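# Remove the bike from its floor rack and park it

## Task

Get the bike out of the floor rack (the rack is loose and can slide) and leave it standing on its own kickstand. At the end nothing else may be in contact with the bike: no wall, furniture, loose item or the rack. The robot must have released the bike and moved away, because a bike held up only by the robot does not count. The robot must not fall over or finish leaning.

## Robot and tools

ROBOT. A Hello Robot Stretch 3 with one arm. It has a two-wheeled base 0.33 m long and 0.34 m wide, a lift that slides up a mast, and an arm that telescopes out to the robot's right. The base cannot drive sideways, so the gripper is moved forward or back by driving. A turn in place pivots about a point midway between the wheels, 0.05 m behind the front edge. With the arm in and the wrist folded, a turn sweeps a circle of radius 0.28 m; an unfolded wrist reaches beyond it.

FRAMES. Base frame: origin on the floor between the drive wheels, x forward, y left, z up. hand_pose is reported in this frame, at the point where closed fingertips meet. The odometry frame is the base frame at the start; heading runs from -3.142 to 3.142, positive to the left.

execute_actions takes "actions", a list run in order (an empty list only returns the current state and images). Each action may hold "robot", "steps" (integer 1 to 450 control steps at 30 per second) and "until" (only with steps; ends the action early once all its conditions hold). {"steps": n} alone waits. If any action is invalid or out of range, the whole call is refused and nothing new runs.

"robot" is one of: a single command; a list of up to 8 items, each a command or {"pause_s": s} with s at most 15, run one after another; or {"stop": true}, which brakes all motion and clears the queue. A command may contain:
- "base": exactly one key. "translate_m": an offset in metres from where the base is when this command begins, positive forward, magnitude at most 1. "rotate_rad": an in-place turn offset in radians, positive counter-clockwise seen from above, magnitude at most 3.2.
- "joints": absolute targets, one number per named joint; unnamed joints keep their targets. lift_m 0 to 1.1 (arm height on the mast, metres); arm_m 0 to 0.52 (extension, metres); wrist_yaw_rad -1.345 to 4.42 (0 along the arm, positive toward the front, 3.0 folded over the base); wrist_pitch_rad -1.57 to 0.451 (0 level, negative tips fingers down); wrist_roll_rad -2.911 to 2.911 (0 fingers side by side); gripper_m -0.089 to 0.179 (wider when higher; the real fingertip gap is 0.007 m less when nearly shut, 0.025 m less when wide, zero below 0.007); head_pan_rad -3.953 to 1.73 (0 forward, positive left, -1.57 along the arm); head_tilt_rad -1.53 to 0.419 (negative looks down).
- "contact_limits": {"arm_m": effort percent 1 to 100}, the push at which the arm halts; lower is gentler.
Base and joint motions start together and keep running across later actions and while you think. A new command takes over at once and discards the rest of an older queue.

"until" uses a "robot" object whose fields are compared: numbers as [op, value] with op one of =, !=, <, <=, >, >=; statuses as a word or ["!=", "moving"]. Fields include x, y, heading, base_status, each joint reading, its _goal and _status, refusals, queue, queue_left, and status "ended" (true when nothing is moving and no queue runs). {"any": {"status": "ended"}} fires when any one motion ends. A typical wait: "steps": 450 with "until": {"robot": {"status": "ended"}}.

zoom_image: "camera" (head_camera, nav_camera or wrist_camera) and "region" [x0, y0, x1, y1] in pixels of that camera's last image, top-left origin, no larger than 504 by 504. head_camera and nav_camera both follow head_pan_rad and head_tilt_rad.

finished_scene: "scene", the integer number of the current scene. It cannot be undone, so wait until all motion has ended first.

RESULTS. Each returns one image per camera, taken at the end. base_status shows progress like (translate_m +0.12 of +0.30). joint_goals, joint_status and measured_speeds list per joint. Statuses: moving, done (within tolerance), off_target (came to rest short, may still push), contact_stop (arm or lift met resistance and went slack), time_out, stopped, not_commanded, torque_fault (a wrist servo switched off for about 10 s; it goes limp and rejects goals). Lines starting refused:, dropped: or replaced: explain rejected goals, cut-short queues or how a previous motion ended. on_its_own appears when the robot has changed a goal itself, when a joint is slack or off, or when base_tilt drifts 3 degrees or more. lidar_m gives 12 distances in 30-degree sectors (1st ahead, counter-clockwise, 10th right) in a plane 0.17 m above the floor. wrist_depth_mm and head_depth_mm are 7x7 grids of depths in mm. motor_effort is percent of maximum, positive toward larger values, with peak in brackets; readings are rough. base_tilt gives lean forward and right in degrees.

SPEED. The base is fast (0.30 m/s, 1.9 rad/s) only when stowed: lift_m under 0.30, arm_m under 0.03, wrist_yaw_rad over 2.54; otherwise 0.10 m/s and 0.63 rad/s.

GRIPPING. Close to a gripper_m below the object's width; release by opening at least 0.02 past where the pads touched. Readings and "done" do not prove a grasp. Too hard a squeeze triggers a stall guard and things may slip.

CAUTIONS. Fold or unfold the wrist only with lift_m between 0.32 and 0.95, pitch -0.4 and roll near 0; once folded, the lift may go down to 0.25. With yaw under -0.4 keep pitch at -0.5 or lower. Pushing into something rigid with the gripper above about 0.45 m can tip the robot; a second push after a contact_stop is riskier. Driving while holding or pressing on something immovable, or snagging furniture (especially in reverse), can tip it: reverse the last move in small steps, pull the gripper free and, if still leaning, lower lift_m to about 0.2. Avoid drops, slams, hard hits and long hard pushes, and do not let the bike or rack fall.

Each tool is called as name(argument=value, ...), one argument or row to a line, values as JSON.

## Session

execute_actions(
  actions=[],
)

Scene clock: 0.00 s.
robot.base_odometry: x=+0.000 y=+0.000 heading=+0.000 (m, m, rad; robot's odometry frame)
robot.turned_by_wheels: +0.000 (rad since the last result)
robot.turned_by_imu: +0.000 (rad since the last result)
robot.base_tilt: forward=-2.5 right=-1.3 (deg)
robot.lidar_m: 1.21 2.12 2.25 2.63 4.02 2.23 1.68 1.62 1.13 0.85 0.82 0.86
robot.head_depth_mm: 1045 1049 1047 1048 1046 1052 1056 / 1204 1205 1204 1209 1209 1206 1209 / 1413 1414 1420 1423 1421 1422 1431 / 1715 1715 1718 1726 1728 1733 1732 / 1965 2121 2131 2167 2161 2186 1994 / 1968 2071 2081 2072 2102 2120 2060 / 1922 1949 1982 1999 1998 2017 1980
robot.base_status: not_commanded
robot.joint_positions: lift_m=+0.486 arm_m=+0.001 wrist_yaw_rad=+2.851 wrist_pitch_rad=-0.332 wrist_roll_rad=-0.011 gripper_m=+0.037 head_pan_rad=-0.015 head_tilt_rad=+0.005
robot.joint_goals: lift_m=+0.486 arm_m=+0.001 wrist_yaw_rad=+2.851 wrist_pitch_rad=-0.332 wrist_roll_rad=-0.011 gripper_m=+0.037 head_pan_rad=-0.015 head_tilt_rad=+0.005
robot.joint_status: lift_m=not_commanded arm_m=not_commanded wrist_yaw_rad=not_commanded wrist_pitch_rad=not_commanded wrist_roll_rad=not_commanded gripper_m=not_commanded head_pan_rad=not_commanded head_tilt_rad=not_commanded
robot.measured_speeds: translate_m=+0.000 rotate_rad=+0.000 lift_m=+0.000 arm_m=+0.000 wrist_yaw_rad=+0.000 wrist_pitch_rad=+0.000 wrist_roll_rad=+0.000 head_pan_rad=+0.000 head_tilt_rad=+0.000
robot: refusals=0 queue=idle queue_left=0
robot.motor_effort: left_wheel=+1 right_wheel=+0 lift_m=+30 arm_m=+0 wrist_yaw_rad=+1 wrist_pitch_rad=+4 wrist_roll_rad=+0 gripper_m=-1 head_pan_rad=-1 head_tilt_rad=+2 (%)
robot.hand_pose: x=+0.0459 y=+0.0787 z=+0.5185 quat_wxyz=(+0.217, +0.703, +0.016, +0.677) (m; robot's base frame)
robot.wrist_depth_mm: - - - - - - - / - - - - - - - / - - - - - - - / - - - - - - - / 970 - - 946 - 942 966 / 797 - 794 797 801 781 778 / 679 670 659 659 655 653 663
pictures: head_camera (sideways: a quarter turn clockwise sets it upright), nav_camera (sideways: a quarter turn counterclockwise sets it upright), wrist_camera
Images, in order (width x height): head_camera 896x504, nav_camera 672x504, wrist_camera 644x364.

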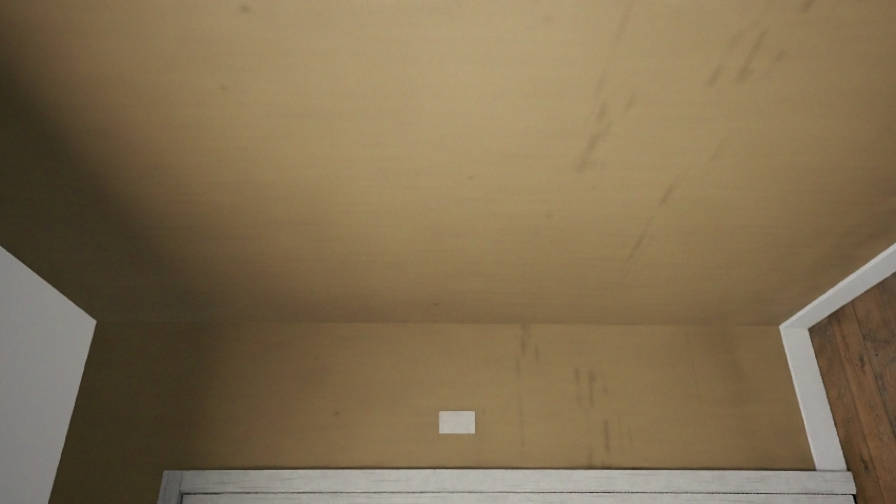

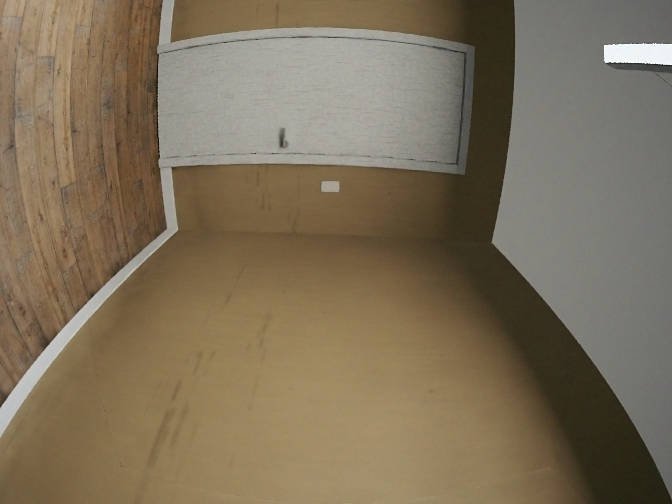

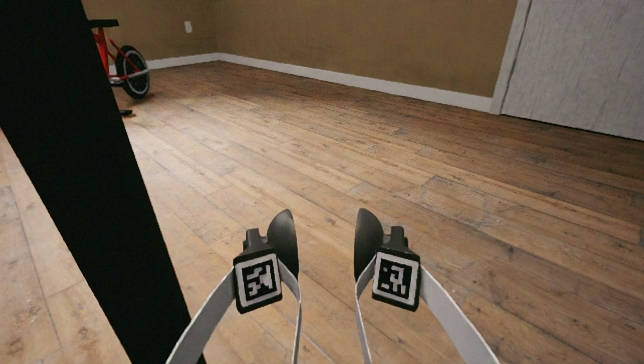

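execute_actions(
  actions=[
    {"robot":{"base":{"rotate_rad":2.0},"joints":{"head_tilt_rad":-0.5,"head_pan_rad":0}},"steps":450,"until":{"robot":{"status":"ended"}}},
  ],
)

Scene clock: 4.23 s.
robot.base_odometry: x=+0.000 y=+0.000 heading=+2.000 (m, m, rad; robot's odometry frame)
robot.turned_by_wheels: +2.000 (rad since the last result)
robot.turned_by_imu: +2.005 (rad since the last result)
robot.base_tilt: forward=-2.4 right=-1.2 (deg)
robot.lidar_m: 2.06 2.52 1.73 1.62 1.28 0.88 0.82 0.84 1.08 2.12 2.16 2.81
robot.head_depth_mm: 3347 3626 3750 2525 1896 1518 1268 / 3329 3622 3546 2531 1899 1512 1268 / 3302 3584 3303 2408 1880 1515 1267 / 3253 3590 3776 2295 1888 1514 1266 / 3262 3497 3760 2540 1894 1508 1261 / 3268 3539 3720 2517 1877 1513 1263 / 3199 3525 3727 2507 1886 1509 1262
robot.base_status: done (rotate_rad +1.9999 of +2.0000)
robot.joint_positions: lift_m=+0.486 arm_m=+0.001 wrist_yaw_rad=+2.851 wrist_pitch_rad=-0.332 wrist_roll_rad=-0.011 gripper_m=+0.037 head_pan_rad=-0.007 head_tilt_rad=-0.494
robot.joint_goals: lift_m=+0.486 arm_m=+0.001 wrist_yaw_rad=+2.851 wrist_pitch_rad=-0.332 wrist_roll_rad=-0.011 gripper_m=+0.037 head_pan_rad=+0.000 head_tilt_rad=-0.500
robot.joint_status: lift_m=not_commanded arm_m=not_commanded wrist_yaw_rad=not_commanded wrist_pitch_rad=not_commanded wrist_roll_rad=not_commanded gripper_m=not_commanded head_pan_rad=done head_tilt_rad=done
robot.measured_speeds: translate_m=+0.000 rotate_rad=+0.000 lift_m=+0.000 arm_m=+0.000 wrist_yaw_rad=+0.000 wrist_pitch_rad=+0.000 wrist_roll_rad=+0.000 head_pan_rad=+0.000 head_tilt_rad=+0.000
robot: refusals=0 queue=done queue_left=0
robot.motor_effort: left_wheel=-3(7) right_wheel=+3(8) lift_m=+30(30) arm_m=+0(0) wrist_yaw_rad=+0(0) wrist_pitch_rad=+4(5) wrist_roll_rad=+0(0) gripper_m=+0(0) head_pan_rad=+5(8) head_tilt_rad=-3(21) (%)
robot.hand_pose: x=+0.0459 y=+0.0787 z=+0.5185 quat_wxyz=(+0.217, +0.703, +0.016, +0.677) (m; robot's base frame)
robot.wrist_depth_mm: - - - - - - - / - - - - - - - / - - - - - - - / - - - - - - - / 935 - - 930 - 936 933 / 808 - 788 760 794 780 759 / 663 653 655 652 660 653 657
pictures: head_camera (sideways: a quarter turn clockwise sets it upright), nav_camera (sideways: a quarter turn counterclockwise sets it upright), wrist_camera
Images, in order (width x height): head_camera 896x504, nav_camera 672x504, wrist_camera 644x364.

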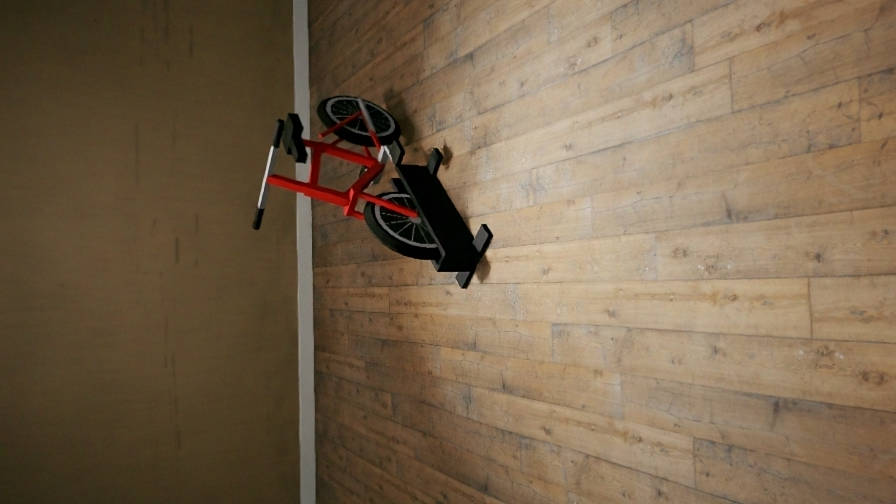

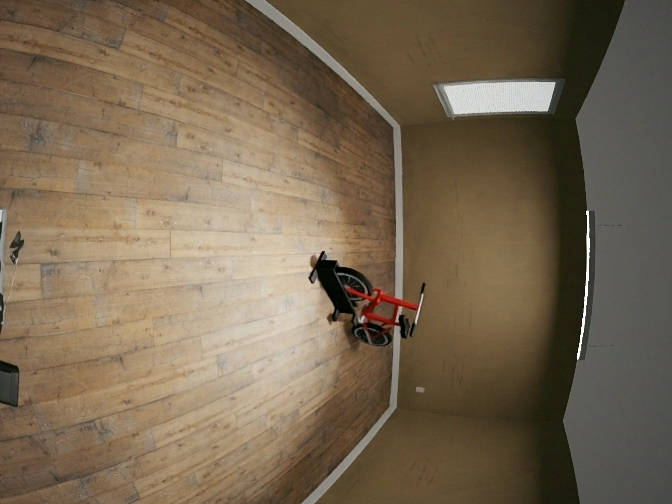

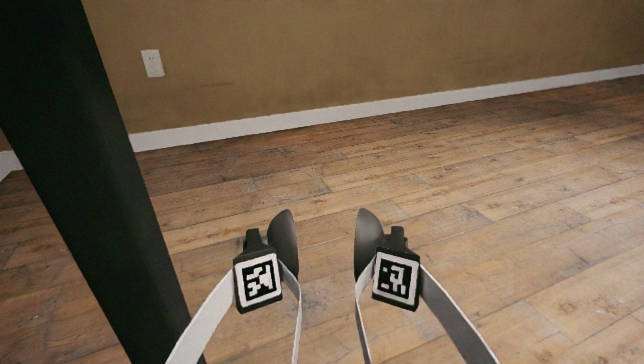

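zoom_image(
  camera="head_camera",
  region=[230,70,510,300],
)

Region (230, 70, 510, 300) of head_camera's 896x504 image, scaled by 1.800, with more detail than that image has; it fills the top 414 rows of this view, and the rest is white.

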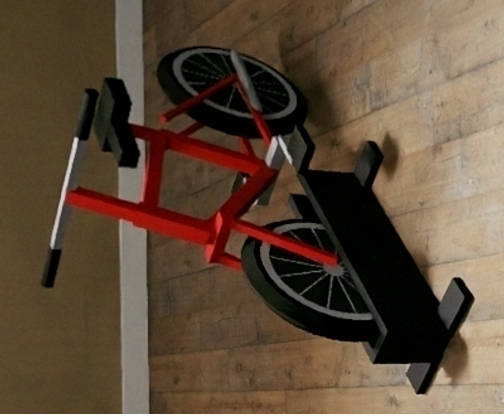

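execute_actions(
  actions=[
    {"robot":[{"base":{"rotate_rad":-0.435},"joints":{"lift_m":0.27,"wrist_yaw_rad":3.0,"wrist_pitch_rad":-0.4}},{"base":{"translate_m":1}},{"base":{"translate_m":1}},{"base":{"translate_m":0.37}},{"base":{"rotate_rad":2.845},"joints":{"head_pan_rad":-1.57,"head_tilt_rad":-0.95}}],"steps":450,"until":{"robot":{"status":"ended"}}},
    {"steps":450,"until":{"robot":{"status":"ended"}}},
  ],
)

Scene clock: 23.37 s.
robot.base_odometry: x=+0.014 y=+2.370 heading=-1.873 (m, m, rad; robot's odometry frame)
robot.turned_by_wheels: +2.410 (rad since the last result)
robot.turned_by_imu: +2.414 (rad since the last result)
robot.base_tilt: forward=-2.4 right=-1.5 (deg)
robot.lidar_m: 3.12 2.88 2.18 1.19 1.00 0.99 1.11 1.80 0.75 0.72 0.82 0.97
robot.head_depth_mm: 1873 2016 1756 1521 1338 1202 1091 / 2007 2079 1755 1361 1344 1203 1120 / 2207 2079 1757 1239 1342 1213 - / 2375 2082 1675 1239 1352 1225 - / 2470 2086 1762 1291 1349 1208 1092 / 2545 2093 1766 1307 1328 1206 1094 / 2539 2020 1726 1227 1348 1204 1093
robot.base_status: done (rotate_rad +2.8449 of +2.8450)
robot.joint_positions: lift_m=+0.270 arm_m=+0.001 wrist_yaw_rad=+2.999 wrist_pitch_rad=-0.413 wrist_roll_rad=-0.011 gripper_m=+0.037 head_pan_rad=-1.563 head_tilt_rad=-0.938
robot.joint_goals: lift_m=+0.270 arm_m=+0.001 wrist_yaw_rad=+3.000 wrist_pitch_rad=-0.400 wrist_roll_rad=-0.011 gripper_m=+0.037 head_pan_rad=-1.570 head_tilt_rad=-0.950
robot.joint_status: lift_m=done arm_m=not_commanded wrist_yaw_rad=done wrist_pitch_rad=done wrist_roll_rad=not_commanded gripper_m=not_commanded head_pan_rad=done head_tilt_rad=done
robot.measured_speeds: translate_m=+0.000 rotate_rad=+0.000 lift_m=+0.000 arm_m=+0.000 wrist_yaw_rad=+0.000 wrist_pitch_rad=+0.000 wrist_roll_rad=+0.000 head_pan_rad=+0.000 head_tilt_rad=+0.000
robot: refusals=0 queue=done queue_left=0
robot.motor_effort: left_wheel=-2(13) right_wheel=+3(14) lift_m=+27(30) arm_m=-1(1) wrist_yaw_rad=+1(3) wrist_pitch_rad=+4(5) wrist_roll_rad=+0(0) gripper_m=+1(0) head_pan_rad=-5(53) head_tilt_rad=-4(24) (%)
robot.hand_pose: x=+0.0108 y=+0.0768 z=+0.2840 quat_wxyz=(+0.194, +0.696, +0.097, +0.684) (m; robot's base frame)
robot.wrist_depth_mm: 715 - - - - - - / 759 - - - - - - / 786 888 934 935 914 870 889 / 698 702 709 705 716 705 691 / 576 563 - 558 592 562 556 / 476 496 - - 483 471 458 / 424 - - - 403 406 401
pictures: head_camera (sideways: a quarter turn clockwise sets it upright), nav_camera (sideways: a quarter turn counterclockwise sets it upright), wrist_camera
Images, in order (width x height): head_camera 896x504, nav_camera 672x504, wrist_camera 644x364.

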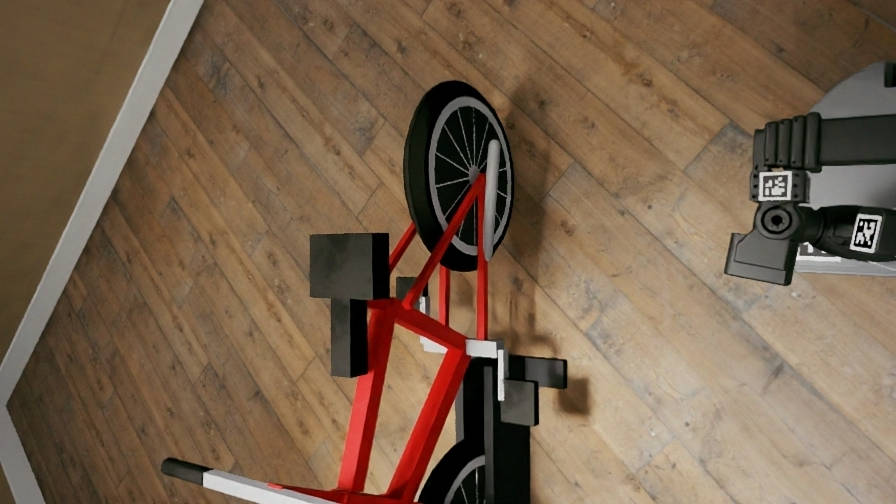

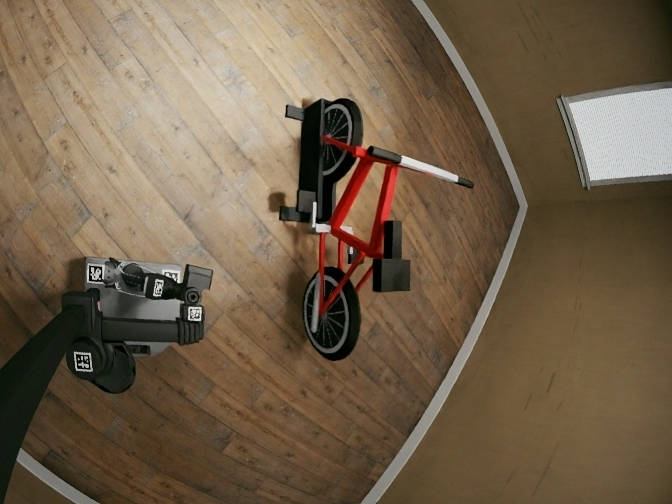

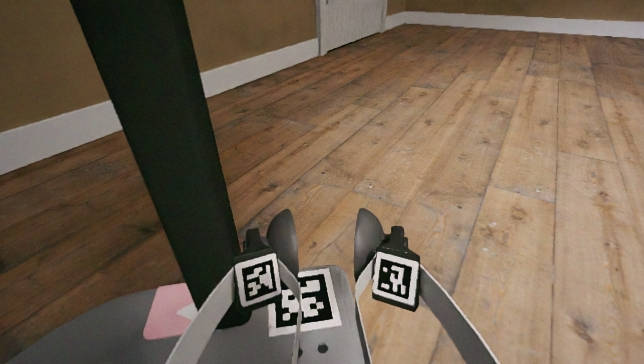

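execute_actions(
  actions=[
    {"robot":[{"joints":{"lift_m":0.34}},{"joints":{"wrist_yaw_rad":0,"wrist_roll_rad":0,"gripper_m":0.0}},{"base":{"translate_m":-0.08},"joints":{"arm_m":0.12,"wrist_pitch_rad":-0.2}}],"steps":450,"until":{"robot":{"status":"ended"}}},
  ],
)

Scene clock: 29.60 s.
robot.base_odometry: x=+0.038 y=+2.446 heading=-1.873 (m, m, rad; robot's odometry frame)
robot.turned_by_wheels: +0.000 (rad since the last result)
robot.turned_by_imu: +0.000 (rad since the last result)
robot.base_tilt: forward=-2.5 right=-1.3 (deg)
robot.lidar_m: 3.18 2.93 2.05 1.12 0.93 0.93 1.04 1.69 0.76 0.72 0.87 0.97
robot.head_depth_mm: 1802 1991 1748 1515 1339 1205 1092 / 1964 2082 1759 1491 1345 1213 1118 / 2143 2072 1761 1248 1366 1169 - / 2316 2085 1755 1235 1371 1193 1122 / 2458 2084 1008 1300 1348 1204 1091 / 2522 2085 1762 1292 1346 1208 1092 / 2541 2082 1776 1290 1350 1210 1090
robot.base_status: done (translate_m -0.0800 of -0.0800)
robot.joint_positions: lift_m=+0.340 arm_m=+0.120 wrist_yaw_rad=+0.001 wrist_pitch_rad=-0.221 wrist_roll_rad=-0.007 gripper_m=+0.000 head_pan_rad=-1.563 head_tilt_rad=-0.938
robot.joint_goals: lift_m=+0.340 arm_m=+0.120 wrist_yaw_rad=+0.000 wrist_pitch_rad=-0.200 wrist_roll_rad=+0.000 gripper_m=+0.000 head_pan_rad=-1.570 head_tilt_rad=-0.950
robot.joint_status: lift_m=done arm_m=done wrist_yaw_rad=done wrist_pitch_rad=done wrist_roll_rad=done gripper_m=done head_pan_rad=done head_tilt_rad=done
robot.measured_speeds: translate_m=+0.000 rotate_rad=+0.000 lift_m=+0.000 arm_m=+0.000 wrist_yaw_rad=+0.000 wrist_pitch_rad=+0.000 wrist_roll_rad=+0.000 head_pan_rad=+0.000 head_tilt_rad=+0.000
robot: refusals=0 queue=done queue_left=0
robot.motor_effort: left_wheel=-2(8) right_wheel=+3(5) lift_m=+33(34) arm_m=+5(5) wrist_yaw_rad=-1(2) wrist_pitch_rad=+7(8) wrist_roll_rad=+3(6) gripper_m=-1(81) head_pan_rad=-5(4) head_tilt_rad=-4(4) (%)
robot.hand_pose: x=-0.0213 y=-0.5093 z=+0.3988 quat_wxyz=(+0.705, +0.079, -0.700, -0.078) (m; robot's base frame)
robot.wrist_depth_mm: 301 264 - - - - - / 328 - - - - - - / - 379 - - - - - / - - 389 380 406 - - / 414 515 415 399 420 861 839 / 417 628 419 - 469 674 671 / 434 557 540 486 516 556 561
pictures: head_camera (sideways: a quarter turn clockwise sets it upright), nav_camera (sideways: a quarter turn counterclockwise sets it upright), wrist_camera
Images, in order (width x height): head_camera 896x504, nav_camera 672x504, wrist_camera 644x364.

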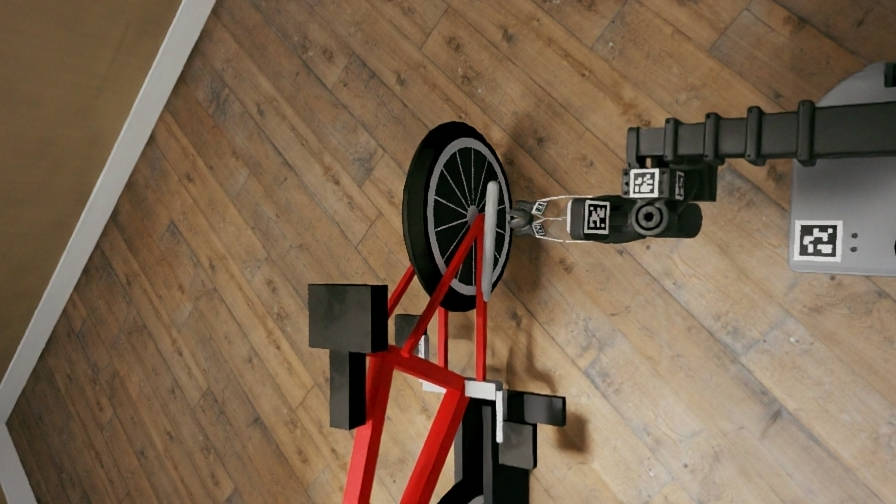

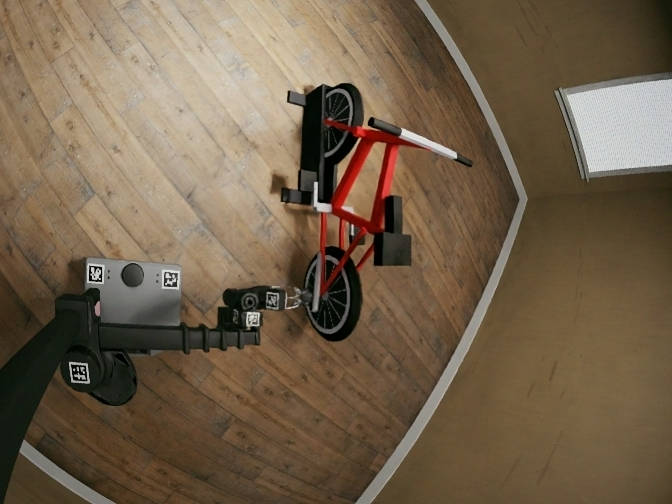

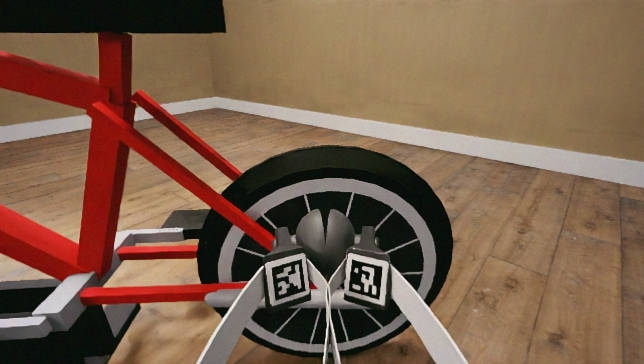

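execute_actions(
  actions=[
    {"robot":[{"base":{"translate_m":-0.04},"joints":{"arm_m":0.24,"lift_m":0.17}}],"steps":450,"until":{"robot":{"status":"ended"}}},
  ],
)

Scene clock: 31.97 s.
robot.base_odometry: x=+0.050 y=+2.484 heading=-1.873 (m, m, rad; robot's odometry frame)
robot.turned_by_wheels: +0.000 (rad since the last result)
robot.turned_by_imu: +0.000 (rad since the last result)
robot.base_tilt: forward=-2.6 right=-1.3 (deg)
robot.lidar_m: 3.21 2.96 1.98 1.09 0.90 0.90 1.01 1.64 1.81 0.72 0.76 0.98
robot.head_depth_mm: 1799 1965 1750 1519 1344 1201 1091 / 1939 2051 1760 1522 1343 1203 1118 / 2110 2077 1757 1309 1378 1202 - / 2308 2095 1754 1240 1348 1200 1123 / 2461 2081 1679 1323 1347 1205 1091 / 2535 2081 1764 1294 1346 1204 1090 / 2546 2088 1765 1293 1329 1209 1090
robot.base_status: done (translate_m -0.0400 of -0.0400)
robot.joint_positions: lift_m=+0.170 arm_m=+0.240 wrist_yaw_rad=+0.001 wrist_pitch_rad=-0.221 wrist_roll_rad=-0.007 gripper_m=+0.000 head_pan_rad=-1.563 head_tilt_rad=-0.938
robot.joint_goals: lift_m=+0.170 arm_m=+0.240 wrist_yaw_rad=+0.000 wrist_pitch_rad=-0.200 wrist_roll_rad=+0.000 gripper_m=+0.000 head_pan_rad=-1.570 head_tilt_rad=-0.950
robot.joint_status: lift_m=done arm_m=done wrist_yaw_rad=done wrist_pitch_rad=done wrist_roll_rad=done gripper_m=done head_pan_rad=done head_tilt_rad=done
robot.measured_speeds: translate_m=+0.000 rotate_rad=+0.000 lift_m=+0.000 arm_m=+0.000 wrist_yaw_rad=+0.000 wrist_pitch_rad=+0.000 wrist_roll_rad=+0.000 head_pan_rad=+0.000 head_tilt_rad=+0.000
robot: refusals=0 queue=done queue_left=0
robot.motor_effort: left_wheel=-2(7) right_wheel=+3(4) lift_m=+27(33) arm_m=+5(4) wrist_yaw_rad=-1(1) wrist_pitch_rad=+7(7) wrist_roll_rad=+3(3) gripper_m=-2(2) head_pan_rad=-4(4) head_tilt_rad=-4(4) (%)
robot.hand_pose: x=-0.0213 y=-0.6293 z=+0.2292 quat_wxyz=(+0.705, +0.079, -0.700, -0.078) (m; robot's base frame)
robot.wrist_depth_mm: - 207 206 208 219 - - / - 210 219 222 227 - - / - 220 230 238 241 - - / 306 242 246 256 260 718 761 / 238 224 223 268 280 527 563 / 452 290 287 - 317 445 447 / 377 379 322 328 356 367 365
pictures: head_camera (sideways: a quarter turn clockwise sets it upright), nav_camera (sideways: a quarter turn counterclockwise sets it upright), wrist_camera
Images, in order (width x height): head_camera 896x504, nav_camera 672x504, wrist_camera 644x364.

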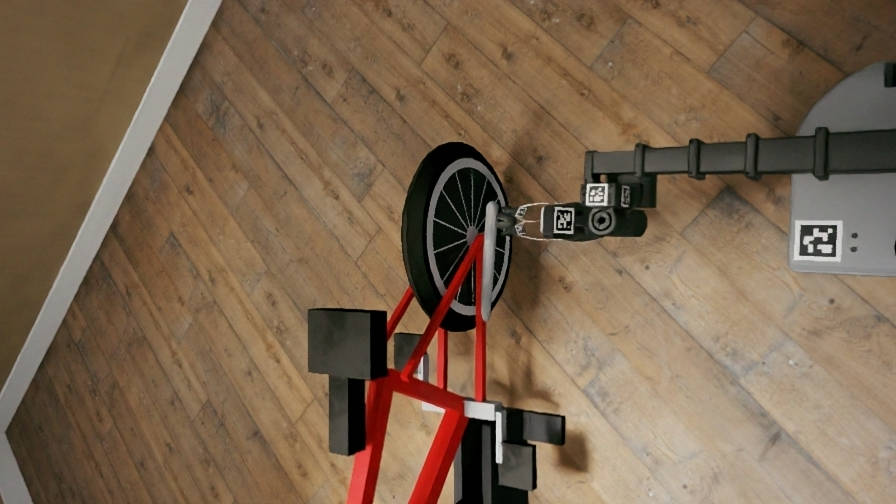

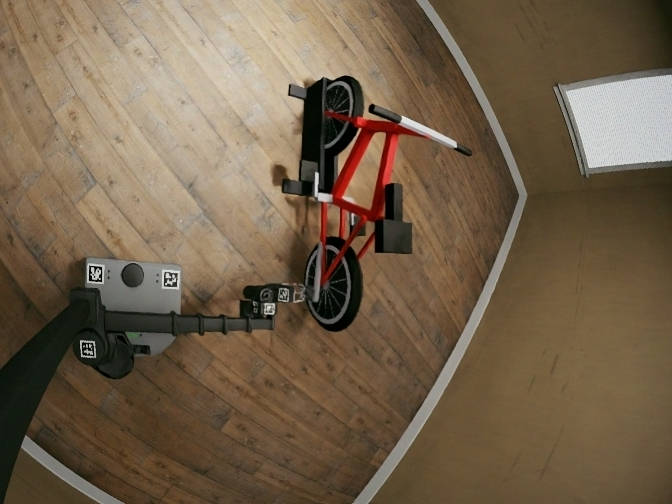

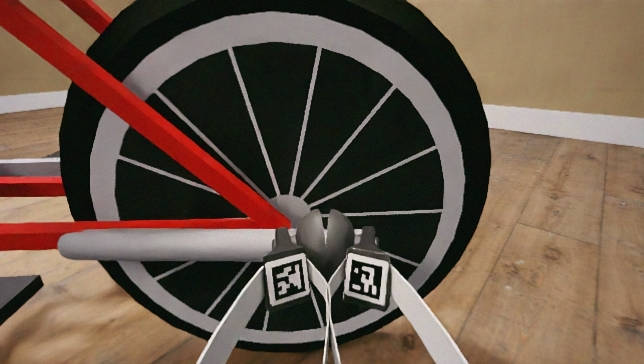

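execute_actions(
  actions=[
    {"robot":[{"joints":{"lift_m":0.215}},{"joints":{"arm_m":0.29},"contact_limits":{"arm_m":25}},{"joints":{"lift_m":0.14}}],"steps":450,"until":{"robot":{"status":"ended"}}},
  ],
)

Scene clock: 35.53 s.
robot.base_odometry: x=+0.050 y=+2.484 heading=-1.873 (m, m, rad; robot's odometry frame)
robot.turned_by_wheels: +0.000 (rad since the last result)
robot.turned_by_imu: +0.000 (rad since the last result)
robot.base_tilt: forward=-2.3 right=-1.1 (deg)
robot.lidar_m: 3.22 2.96 1.98 1.09 0.90 0.90 1.01 1.64 1.81 0.72 0.76 0.98
robot.head_depth_mm: 1784 1965 1757 1520 1346 1202 1088 / 1930 2054 1755 1523 1343 1207 1123 / 2102 2079 1758 1257 1365 1201 - / 2311 2078 1772 1230 1340 1207 1118 / 2461 2083 1685 1443 1351 1206 1091 / 2537 2082 1765 1447 1349 1205 1091 / 2549 2084 1763 1324 1322 1209 1094
robot.base_status: done (translate_m -0.0400 of -0.0400)
robot.joint_positions: lift_m=+0.147 arm_m=+0.290 wrist_yaw_rad=+0.000 wrist_pitch_rad=-0.154 wrist_roll_rad=-0.007 gripper_m=+0.000 head_pan_rad=-1.563 head_tilt_rad=-0.939
robot.joint_goals: lift_m=+0.148 arm_m=+0.290 wrist_yaw_rad=+0.000 wrist_pitch_rad=-0.200 wrist_roll_rad=+0.000 gripper_m=+0.000 head_pan_rad=-1.570 head_tilt_rad=-0.950
robot.joint_status: lift_m=contact_stop arm_m=done wrist_yaw_rad=done wrist_pitch_rad=done wrist_roll_rad=done gripper_m=done head_pan_rad=done head_tilt_rad=done
robot.measured_speeds: translate_m=+0.000 rotate_rad=+0.000 lift_m=-0.007 arm_m=+0.000 wrist_yaw_rad=+0.000 wrist_pitch_rad=+0.120 wrist_roll_rad=+0.000 head_pan_rad=+0.000 head_tilt_rad=+0.000
robot: refusals=0 queue=dropped queue_left=0
robot.on_its_own: lift_m is slack since a contact_stop, until your next command for it (your +0.140 is given up)
robot.motor_effort: left_wheel=-3(3) right_wheel=+4(5) lift_m=+27(34) arm_m=+5(4) wrist_yaw_rad=+1(0) wrist_pitch_rad=-20(21) wrist_roll_rad=+3(3) gripper_m=-2(2) head_pan_rad=-3(3) head_tilt_rad=-5(3) (%)
robot.contact_limits: arm_m 25 (drawing in: default 26, maximum 42; extending or still: default 36, maximum 59)
robot.hand_pose: x=-0.0215 y=-0.6841 z=+0.2230 quat_wxyz=(+0.708, +0.055, -0.702, -0.054) (m; robot's base frame)
robot.wrist_depth_mm: 215 168 170 173 178 - 961 / 169 175 178 181 185 - - / 182 182 187 190 195 204 - / 190 188 197 200 205 216 857 / 201 206 195 210 219 229 598 / 172 170 169 - 232 421 464 / 371 232 238 241 249 372 374
pictures: head_camera (sideways: a quarter turn clockwise sets it upright), nav_camera (sideways: a quarter turn counterclockwise sets it upright), wrist_camera
Images, in order (width x height): head_camera 896x504, nav_camera 672x504, wrist_camera 644x364.

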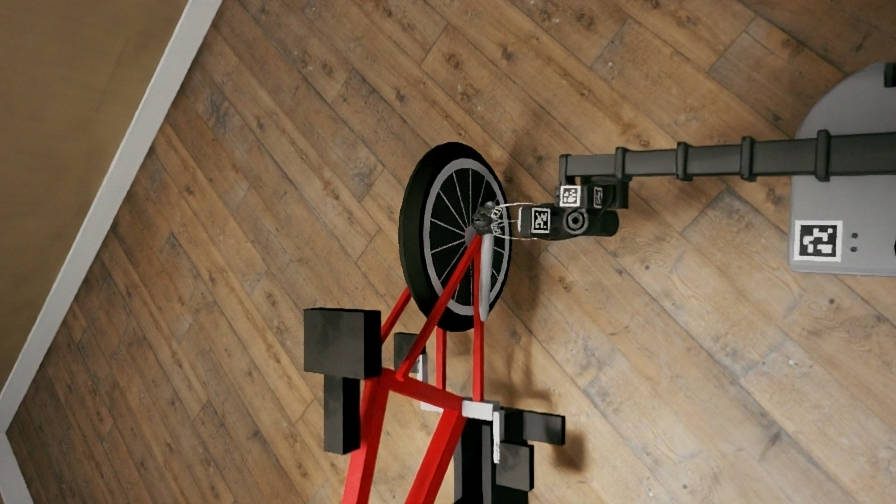

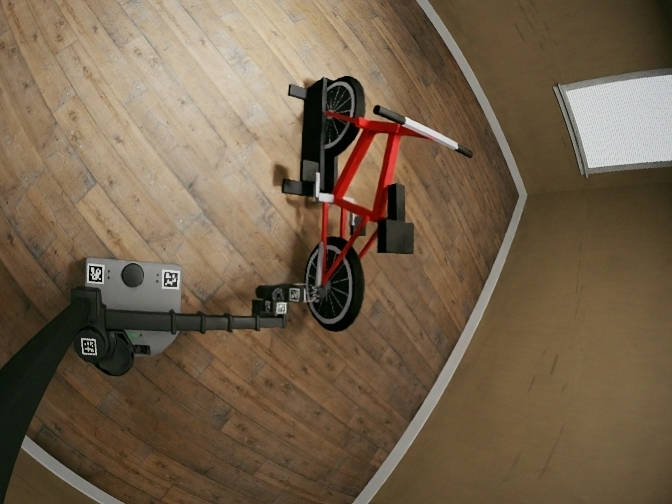

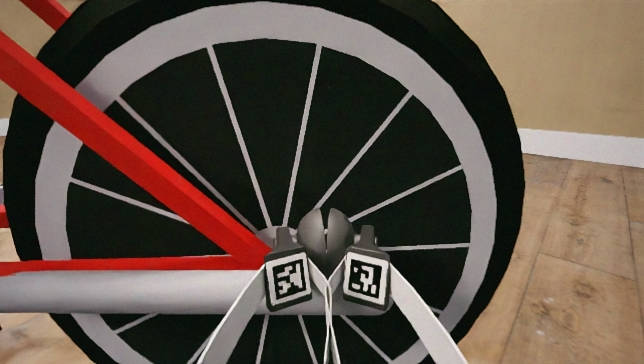

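execute_actions(
  actions=[
    {"robot":[{"joints":{"lift_m":0.18}},{"base":{"translate_m":-0.025},"joints":{"arm_m":0.272}},{"joints":{"lift_m":0.10}}],"steps":450,"until":{"robot":{"status":"ended"}}},
  ],
)

Scene clock: 38.77 s.
robot.base_odometry: x=+0.057 y=+2.508 heading=-1.873 (m, m, rad; robot's odometry frame)
robot.turned_by_wheels: +0.000 (rad since the last result)
robot.turned_by_imu: +0.000 (rad since the last result)
robot.base_tilt: forward=-2.4 right=-1.2 (deg)
robot.lidar_m: 3.23 2.98 1.94 1.06 0.89 0.88 0.99 1.61 1.79 0.73 0.74 0.98
robot.head_depth_mm: 1770 1959 1757 1515 1347 1203 1087 / 1919 2036 1762 1526 1345 1204 1119 / 2093 2076 1761 1380 1393 1203 - / 2285 2079 1770 1229 1343 1202 1118 / 2435 2073 1727 1262 1344 1207 1092 / 2534 2077 1759 1476 1346 1204 1093 / 2518 2074 1767 1334 1327 1206 1095
robot.base_status: done (translate_m -0.0250 of -0.0250)
robot.joint_positions: lift_m=+0.140 arm_m=+0.272 wrist_yaw_rad=+0.000 wrist_pitch_rad=-0.155 wrist_roll_rad=-0.007 gripper_m=+0.000 head_pan_rad=-1.563 head_tilt_rad=-0.939
robot.joint_goals: lift_m=+0.141 arm_m=+0.272 wrist_yaw_rad=+0.000 wrist_pitch_rad=-0.200 wrist_roll_rad=+0.000 gripper_m=+0.000 head_pan_rad=-1.570 head_tilt_rad=-0.950
robot.joint_status: lift_m=contact_stop arm_m=done wrist_yaw_rad=done wrist_pitch_rad=done wrist_roll_rad=done gripper_m=done head_pan_rad=done head_tilt_rad=done
robot.measured_speeds: translate_m=+0.000 rotate_rad=+0.000 lift_m=-0.021 arm_m=+0.000 wrist_yaw_rad=+0.000 wrist_pitch_rad=+0.240 wrist_roll_rad=+0.000 head_pan_rad=+0.000 head_tilt_rad=+0.000
robot: refusals=0 queue=dropped queue_left=0
robot.on_its_own: lift_m is slack since a contact_stop, until your next command for it (your +0.100 is given up)
robot.motor_effort: left_wheel=-3(7) right_wheel=+4(4) lift_m=+32(35) arm_m=+4(5) wrist_yaw_rad=+1(2) wrist_pitch_rad=-22(22) wrist_roll_rad=+3(3) gripper_m=-2(2) head_pan_rad=-4(5) head_tilt_rad=-3(5) (%)
robot.hand_pose: x=-0.0215 y=-0.6661 z=+0.2158 quat_wxyz=(+0.708, +0.055, -0.702, -0.055) (m; robot's base frame)
robot.wrist_depth_mm: 187 182 186 189 209 - 969 / 186 192 195 198 205 - - / 197 201 206 211 216 - - / 210 207 217 223 226 798 825 / 216 218 198 233 241 591 577 / 236 239 241 - 258 447 449 / 369 254 259 267 280 364 365
pictures: head_camera (sideways: a quarter turn clockwise sets it upright), nav_camera (sideways: a quarter turn counterclockwise sets it upright), wrist_camera
Images, in order (width x height): head_camera 896x504, nav_camera 672x504, wrist_camera 644x364.

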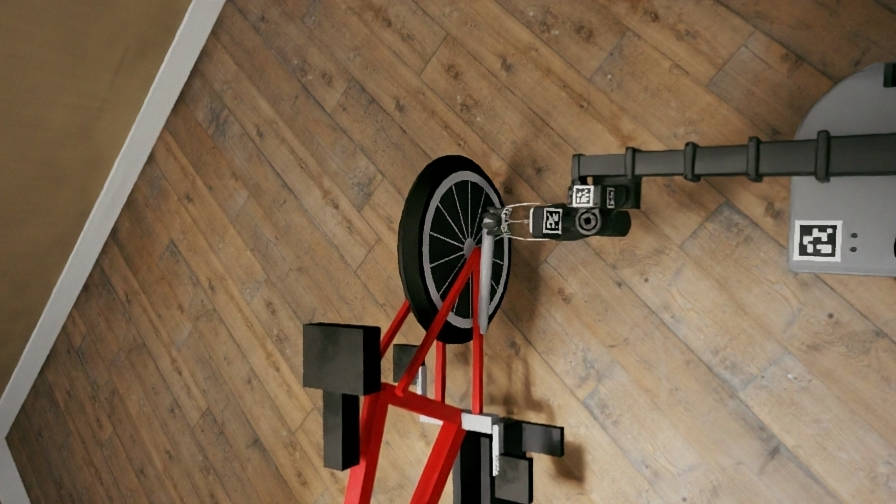

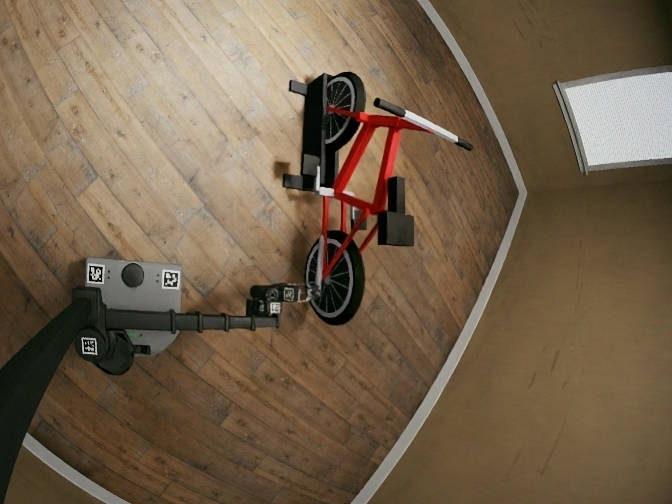

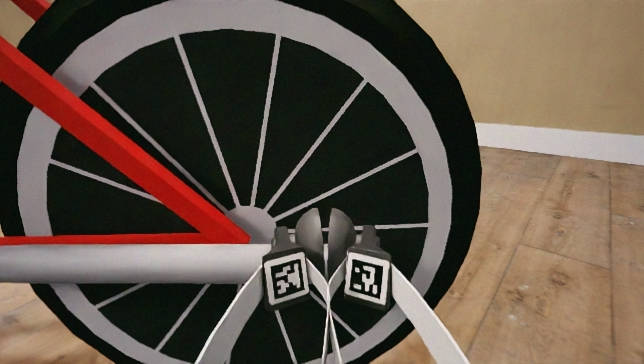

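execute_actions(
  actions=[
    {"robot":{"joints":{"lift_m":0.08,"wrist_pitch_rad":-0.35}},"steps":100,"until":{"robot":{"status":"ended"}}},
    {"robot":{"joints":{"lift_m":0.08}},"steps":60,"until":{"robot":{"status":"ended"}}},
  ],
)

Scene clock: 39.60 s.
robot.base_odometry: x=+0.057 y=+2.508 heading=-1.873 (m, m, rad; robot's odometry frame)
robot.turned_by_wheels: +0.000 (rad since the last result)
robot.turned_by_imu: +0.000 (rad since the last result)
robot.base_tilt: forward=-2.4 right=-1.2 (deg)
robot.lidar_m: 3.22 2.98 1.94 1.06 0.89 0.88 0.99 1.61 1.79 0.72 0.74 0.99
robot.head_depth_mm: 1771 1971 1760 1517 1344 1205 1093 / 1919 2041 1765 1528 1344 1205 1118 / 2098 2083 1764 1382 1389 1204 - / 2290 2083 1761 1236 1345 1208 1120 / 2430 2082 1720 1257 1348 1204 1092 / 2538 2096 1765 1440 1350 1206 1091 / 2540 2091 1761 1346 1326 1206 1091
robot.base_status: done (translate_m -0.0250 of -0.0250)
robot.joint_positions: lift_m=+0.144 arm_m=+0.272 wrist_yaw_rad=+0.000 wrist_pitch_rad=-0.193 wrist_roll_rad=-0.006 gripper_m=+0.000 head_pan_rad=-1.563 head_tilt_rad=-0.939
robot.joint_goals: lift_m=+0.144 arm_m=+0.272 wrist_yaw_rad=+0.000 wrist_pitch_rad=-0.350 wrist_roll_rad=+0.000 gripper_m=+0.000 head_pan_rad=-1.570 head_tilt_rad=-0.950
robot.joint_status: lift_m=contact_stop arm_m=done wrist_yaw_rad=done wrist_pitch_rad=off_target wrist_roll_rad=done gripper_m=done head_pan_rad=done head_tilt_rad=done
robot.measured_speeds: translate_m=+0.000 rotate_rad=+0.000 lift_m=+0.006 arm_m=+0.000 wrist_yaw_rad=+0.000 wrist_pitch_rad=+0.000 wrist_roll_rad=+0.000 head_pan_rad=+0.000 head_tilt_rad=+0.000
robot: refusals=0 queue=dropped queue_left=0
robot.on_its_own: lift_m is slack since a contact_stop, until your next command for it (your +0.080 is given up)
robot.motor_effort: left_wheel=-2(2) right_wheel=+3(4) lift_m=+18(25) arm_m=+4(4) wrist_yaw_rad=+1(0) wrist_pitch_rad=-57(59) wrist_roll_rad=+3(3) gripper_m=-2(3) head_pan_rad=-5(5) head_tilt_rad=-4(4) (%)
robot.hand_pose: x=-0.0216 y=-0.6635 z=+0.2102 quat_wxyz=(+0.706, +0.068, -0.701, -0.068) (m; robot's base frame)
robot.wrist_depth_mm: 182 181 183 187 200 - 947 / 186 191 194 198 203 - - / 196 199 206 210 213 - - / 211 211 216 223 226 729 786 / 203 206 199 - 241 555 543 / 241 242 246 - 264 438 430 / 364 263 268 273 334 355 357
pictures: head_camera (sideways: a quarter turn clockwise sets it upright), nav_camera (sideways: a quarter turn counterclockwise sets it upright), wrist_camera
replaced: robot.lift_m: its motion had ended contact_stop
Images, in order (width x height): head_camera 896x504, nav_camera 672x504, wrist_camera 644x364.

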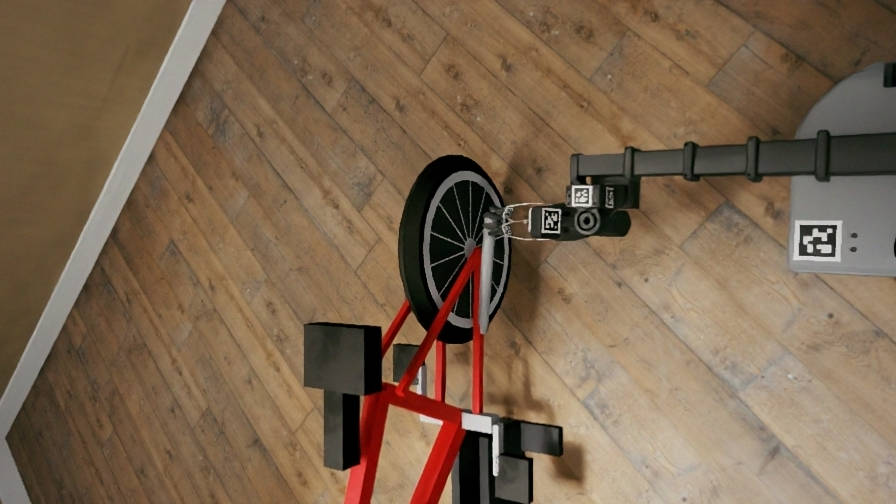

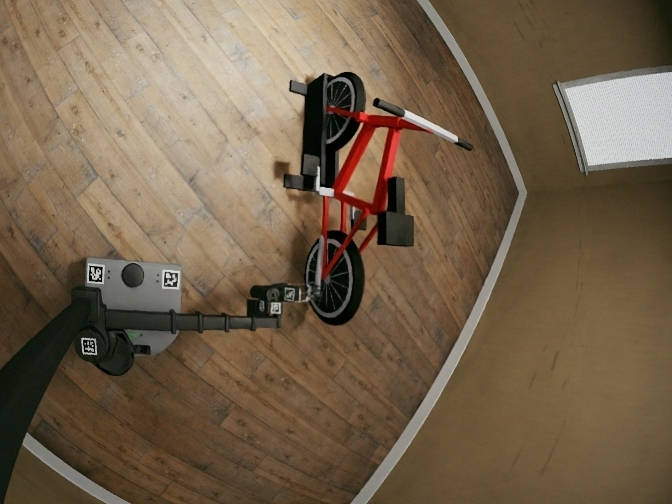

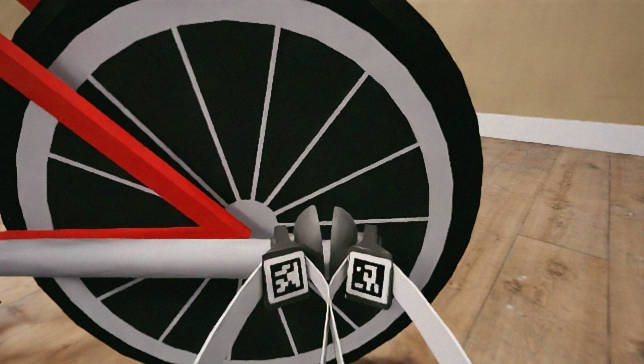

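execute_actions(
  actions=[
    {"robot":{"joints":{"lift_m":0.144}},"steps":10},
    {"robot":{"joints":{"wrist_pitch_rad":-0.55}},"steps":40,"until":{"robot":{"status":"ended"}}},
  ],
)

Scene clock: 40.77 s.
robot.base_odometry: x=+0.057 y=+2.508 heading=-1.873 (m, m, rad; robot's odometry frame)
robot.turned_by_wheels: +0.000 (rad since the last result)
robot.turned_by_imu: -0.003 (rad since the last result)
robot.base_tilt: forward=-3.2 right=-2.6 (deg)
robot.lidar_m: 3.23 2.97 1.94 1.06 0.88 0.88 0.98 1.59 1.79 0.66 0.71 0.98
robot.head_depth_mm: 1767 1962 1796 1542 1361 1215 1090 / 1924 2082 1792 1542 1359 1210 1123 / 2094 2146 1805 1460 1395 1209 - / 2301 2148 1805 1254 1361 1215 1128 / 2481 2174 1809 1265 1368 1219 1096 / 2614 2171 1820 1313 1366 1223 1102 / 2696 2179 1820 1408 1354 1223 1107
robot.base_status: done (translate_m -0.0250 of -0.0250)
robot.joint_positions: lift_m=+0.156 arm_m=+0.272 wrist_yaw_rad=+0.007 wrist_pitch_rad=-0.379 wrist_roll_rad=-0.002 gripper_m=+0.000 head_pan_rad=-1.563 head_tilt_rad=-0.939
robot.joint_goals: lift_m=+0.156 arm_m=+0.272 wrist_yaw_rad=+0.000 wrist_pitch_rad=-0.550 wrist_roll_rad=+0.000 gripper_m=+0.000 head_pan_rad=-1.570 head_tilt_rad=-0.950
robot.joint_status: lift_m=contact_stop arm_m=done wrist_yaw_rad=done wrist_pitch_rad=off_target wrist_roll_rad=done gripper_m=done head_pan_rad=done head_tilt_rad=done
robot.measured_speeds: translate_m=+0.000 rotate_rad=+0.000 lift_m=+0.012 arm_m=+0.000 wrist_yaw_rad=+0.040 wrist_pitch_rad=-0.168 wrist_roll_rad=+0.000 head_pan_rad=+0.000 head_tilt_rad=+0.000
robot: refusals=0 queue=dropped queue_left=0
robot.on_its_own: lift_m is slack since a contact_stop, until your next command for it (your +0.144 is given up)
robot.motor_effort: left_wheel=+0(4) right_wheel=+0(4) lift_m=+14(19) arm_m=+5(4) wrist_yaw_rad=-6(6) wrist_pitch_rad=-58(85) wrist_roll_rad=+1(3) gripper_m=-4(4) head_pan_rad=-5(5) head_tilt_rad=-4(4) (%)
robot.hand_pose: x=-0.0200 y=-0.6458 z=+0.1778 quat_wxyz=(+0.696, +0.136, -0.693, -0.131) (m; robot's base frame)
robot.wrist_depth_mm: 179 182 185 188 194 - 963 / 175 193 199 204 206 - - / 210 196 216 222 227 727 772 / 221 226 215 244 249 574 563 / 201 194 189 262 282 457 447 / 403 293 295 320 375 373 372 / 340 340 324 327 328 321 318
pictures: head_camera (sideways: a quarter turn clockwise sets it upright), nav_camera (sideways: a quarter turn counterclockwise sets it upright), wrist_camera
Images, in order (width x height): head_camera 896x504, nav_camera 672x504, wrist_camera 644x364.

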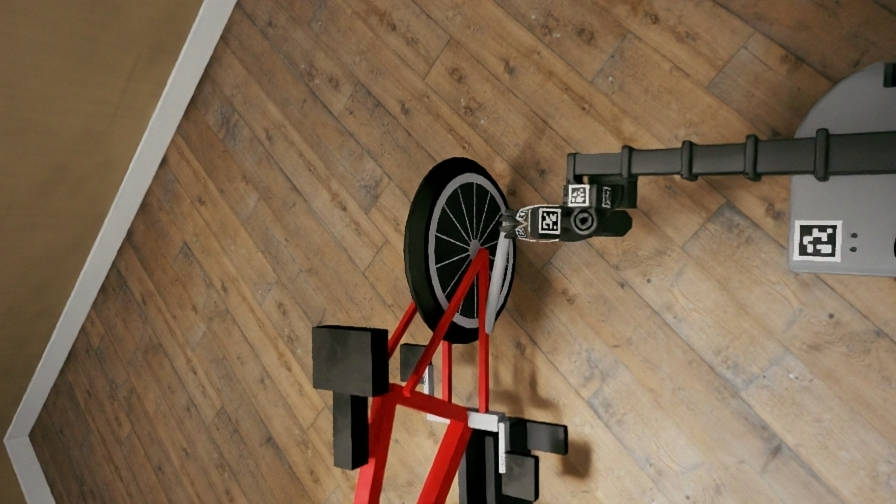

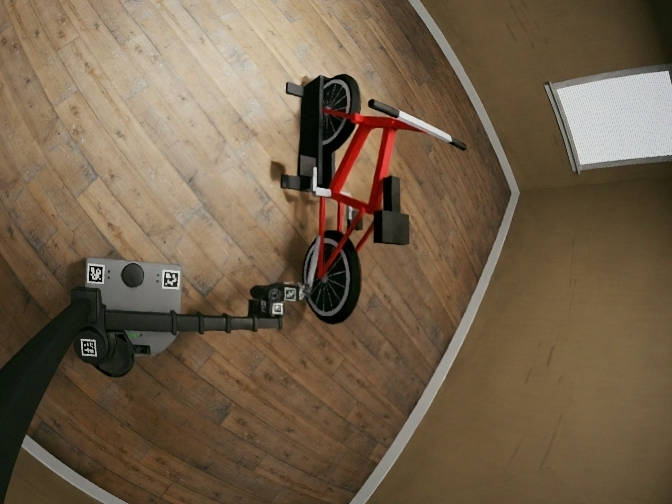

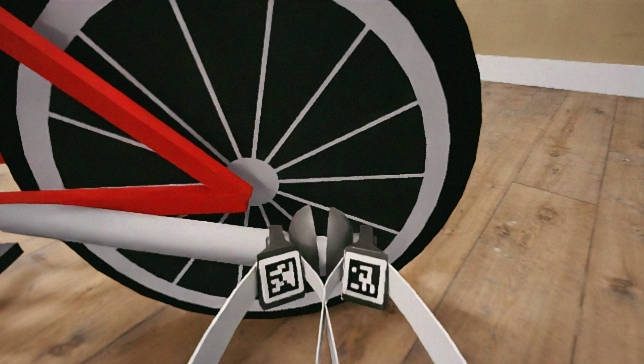

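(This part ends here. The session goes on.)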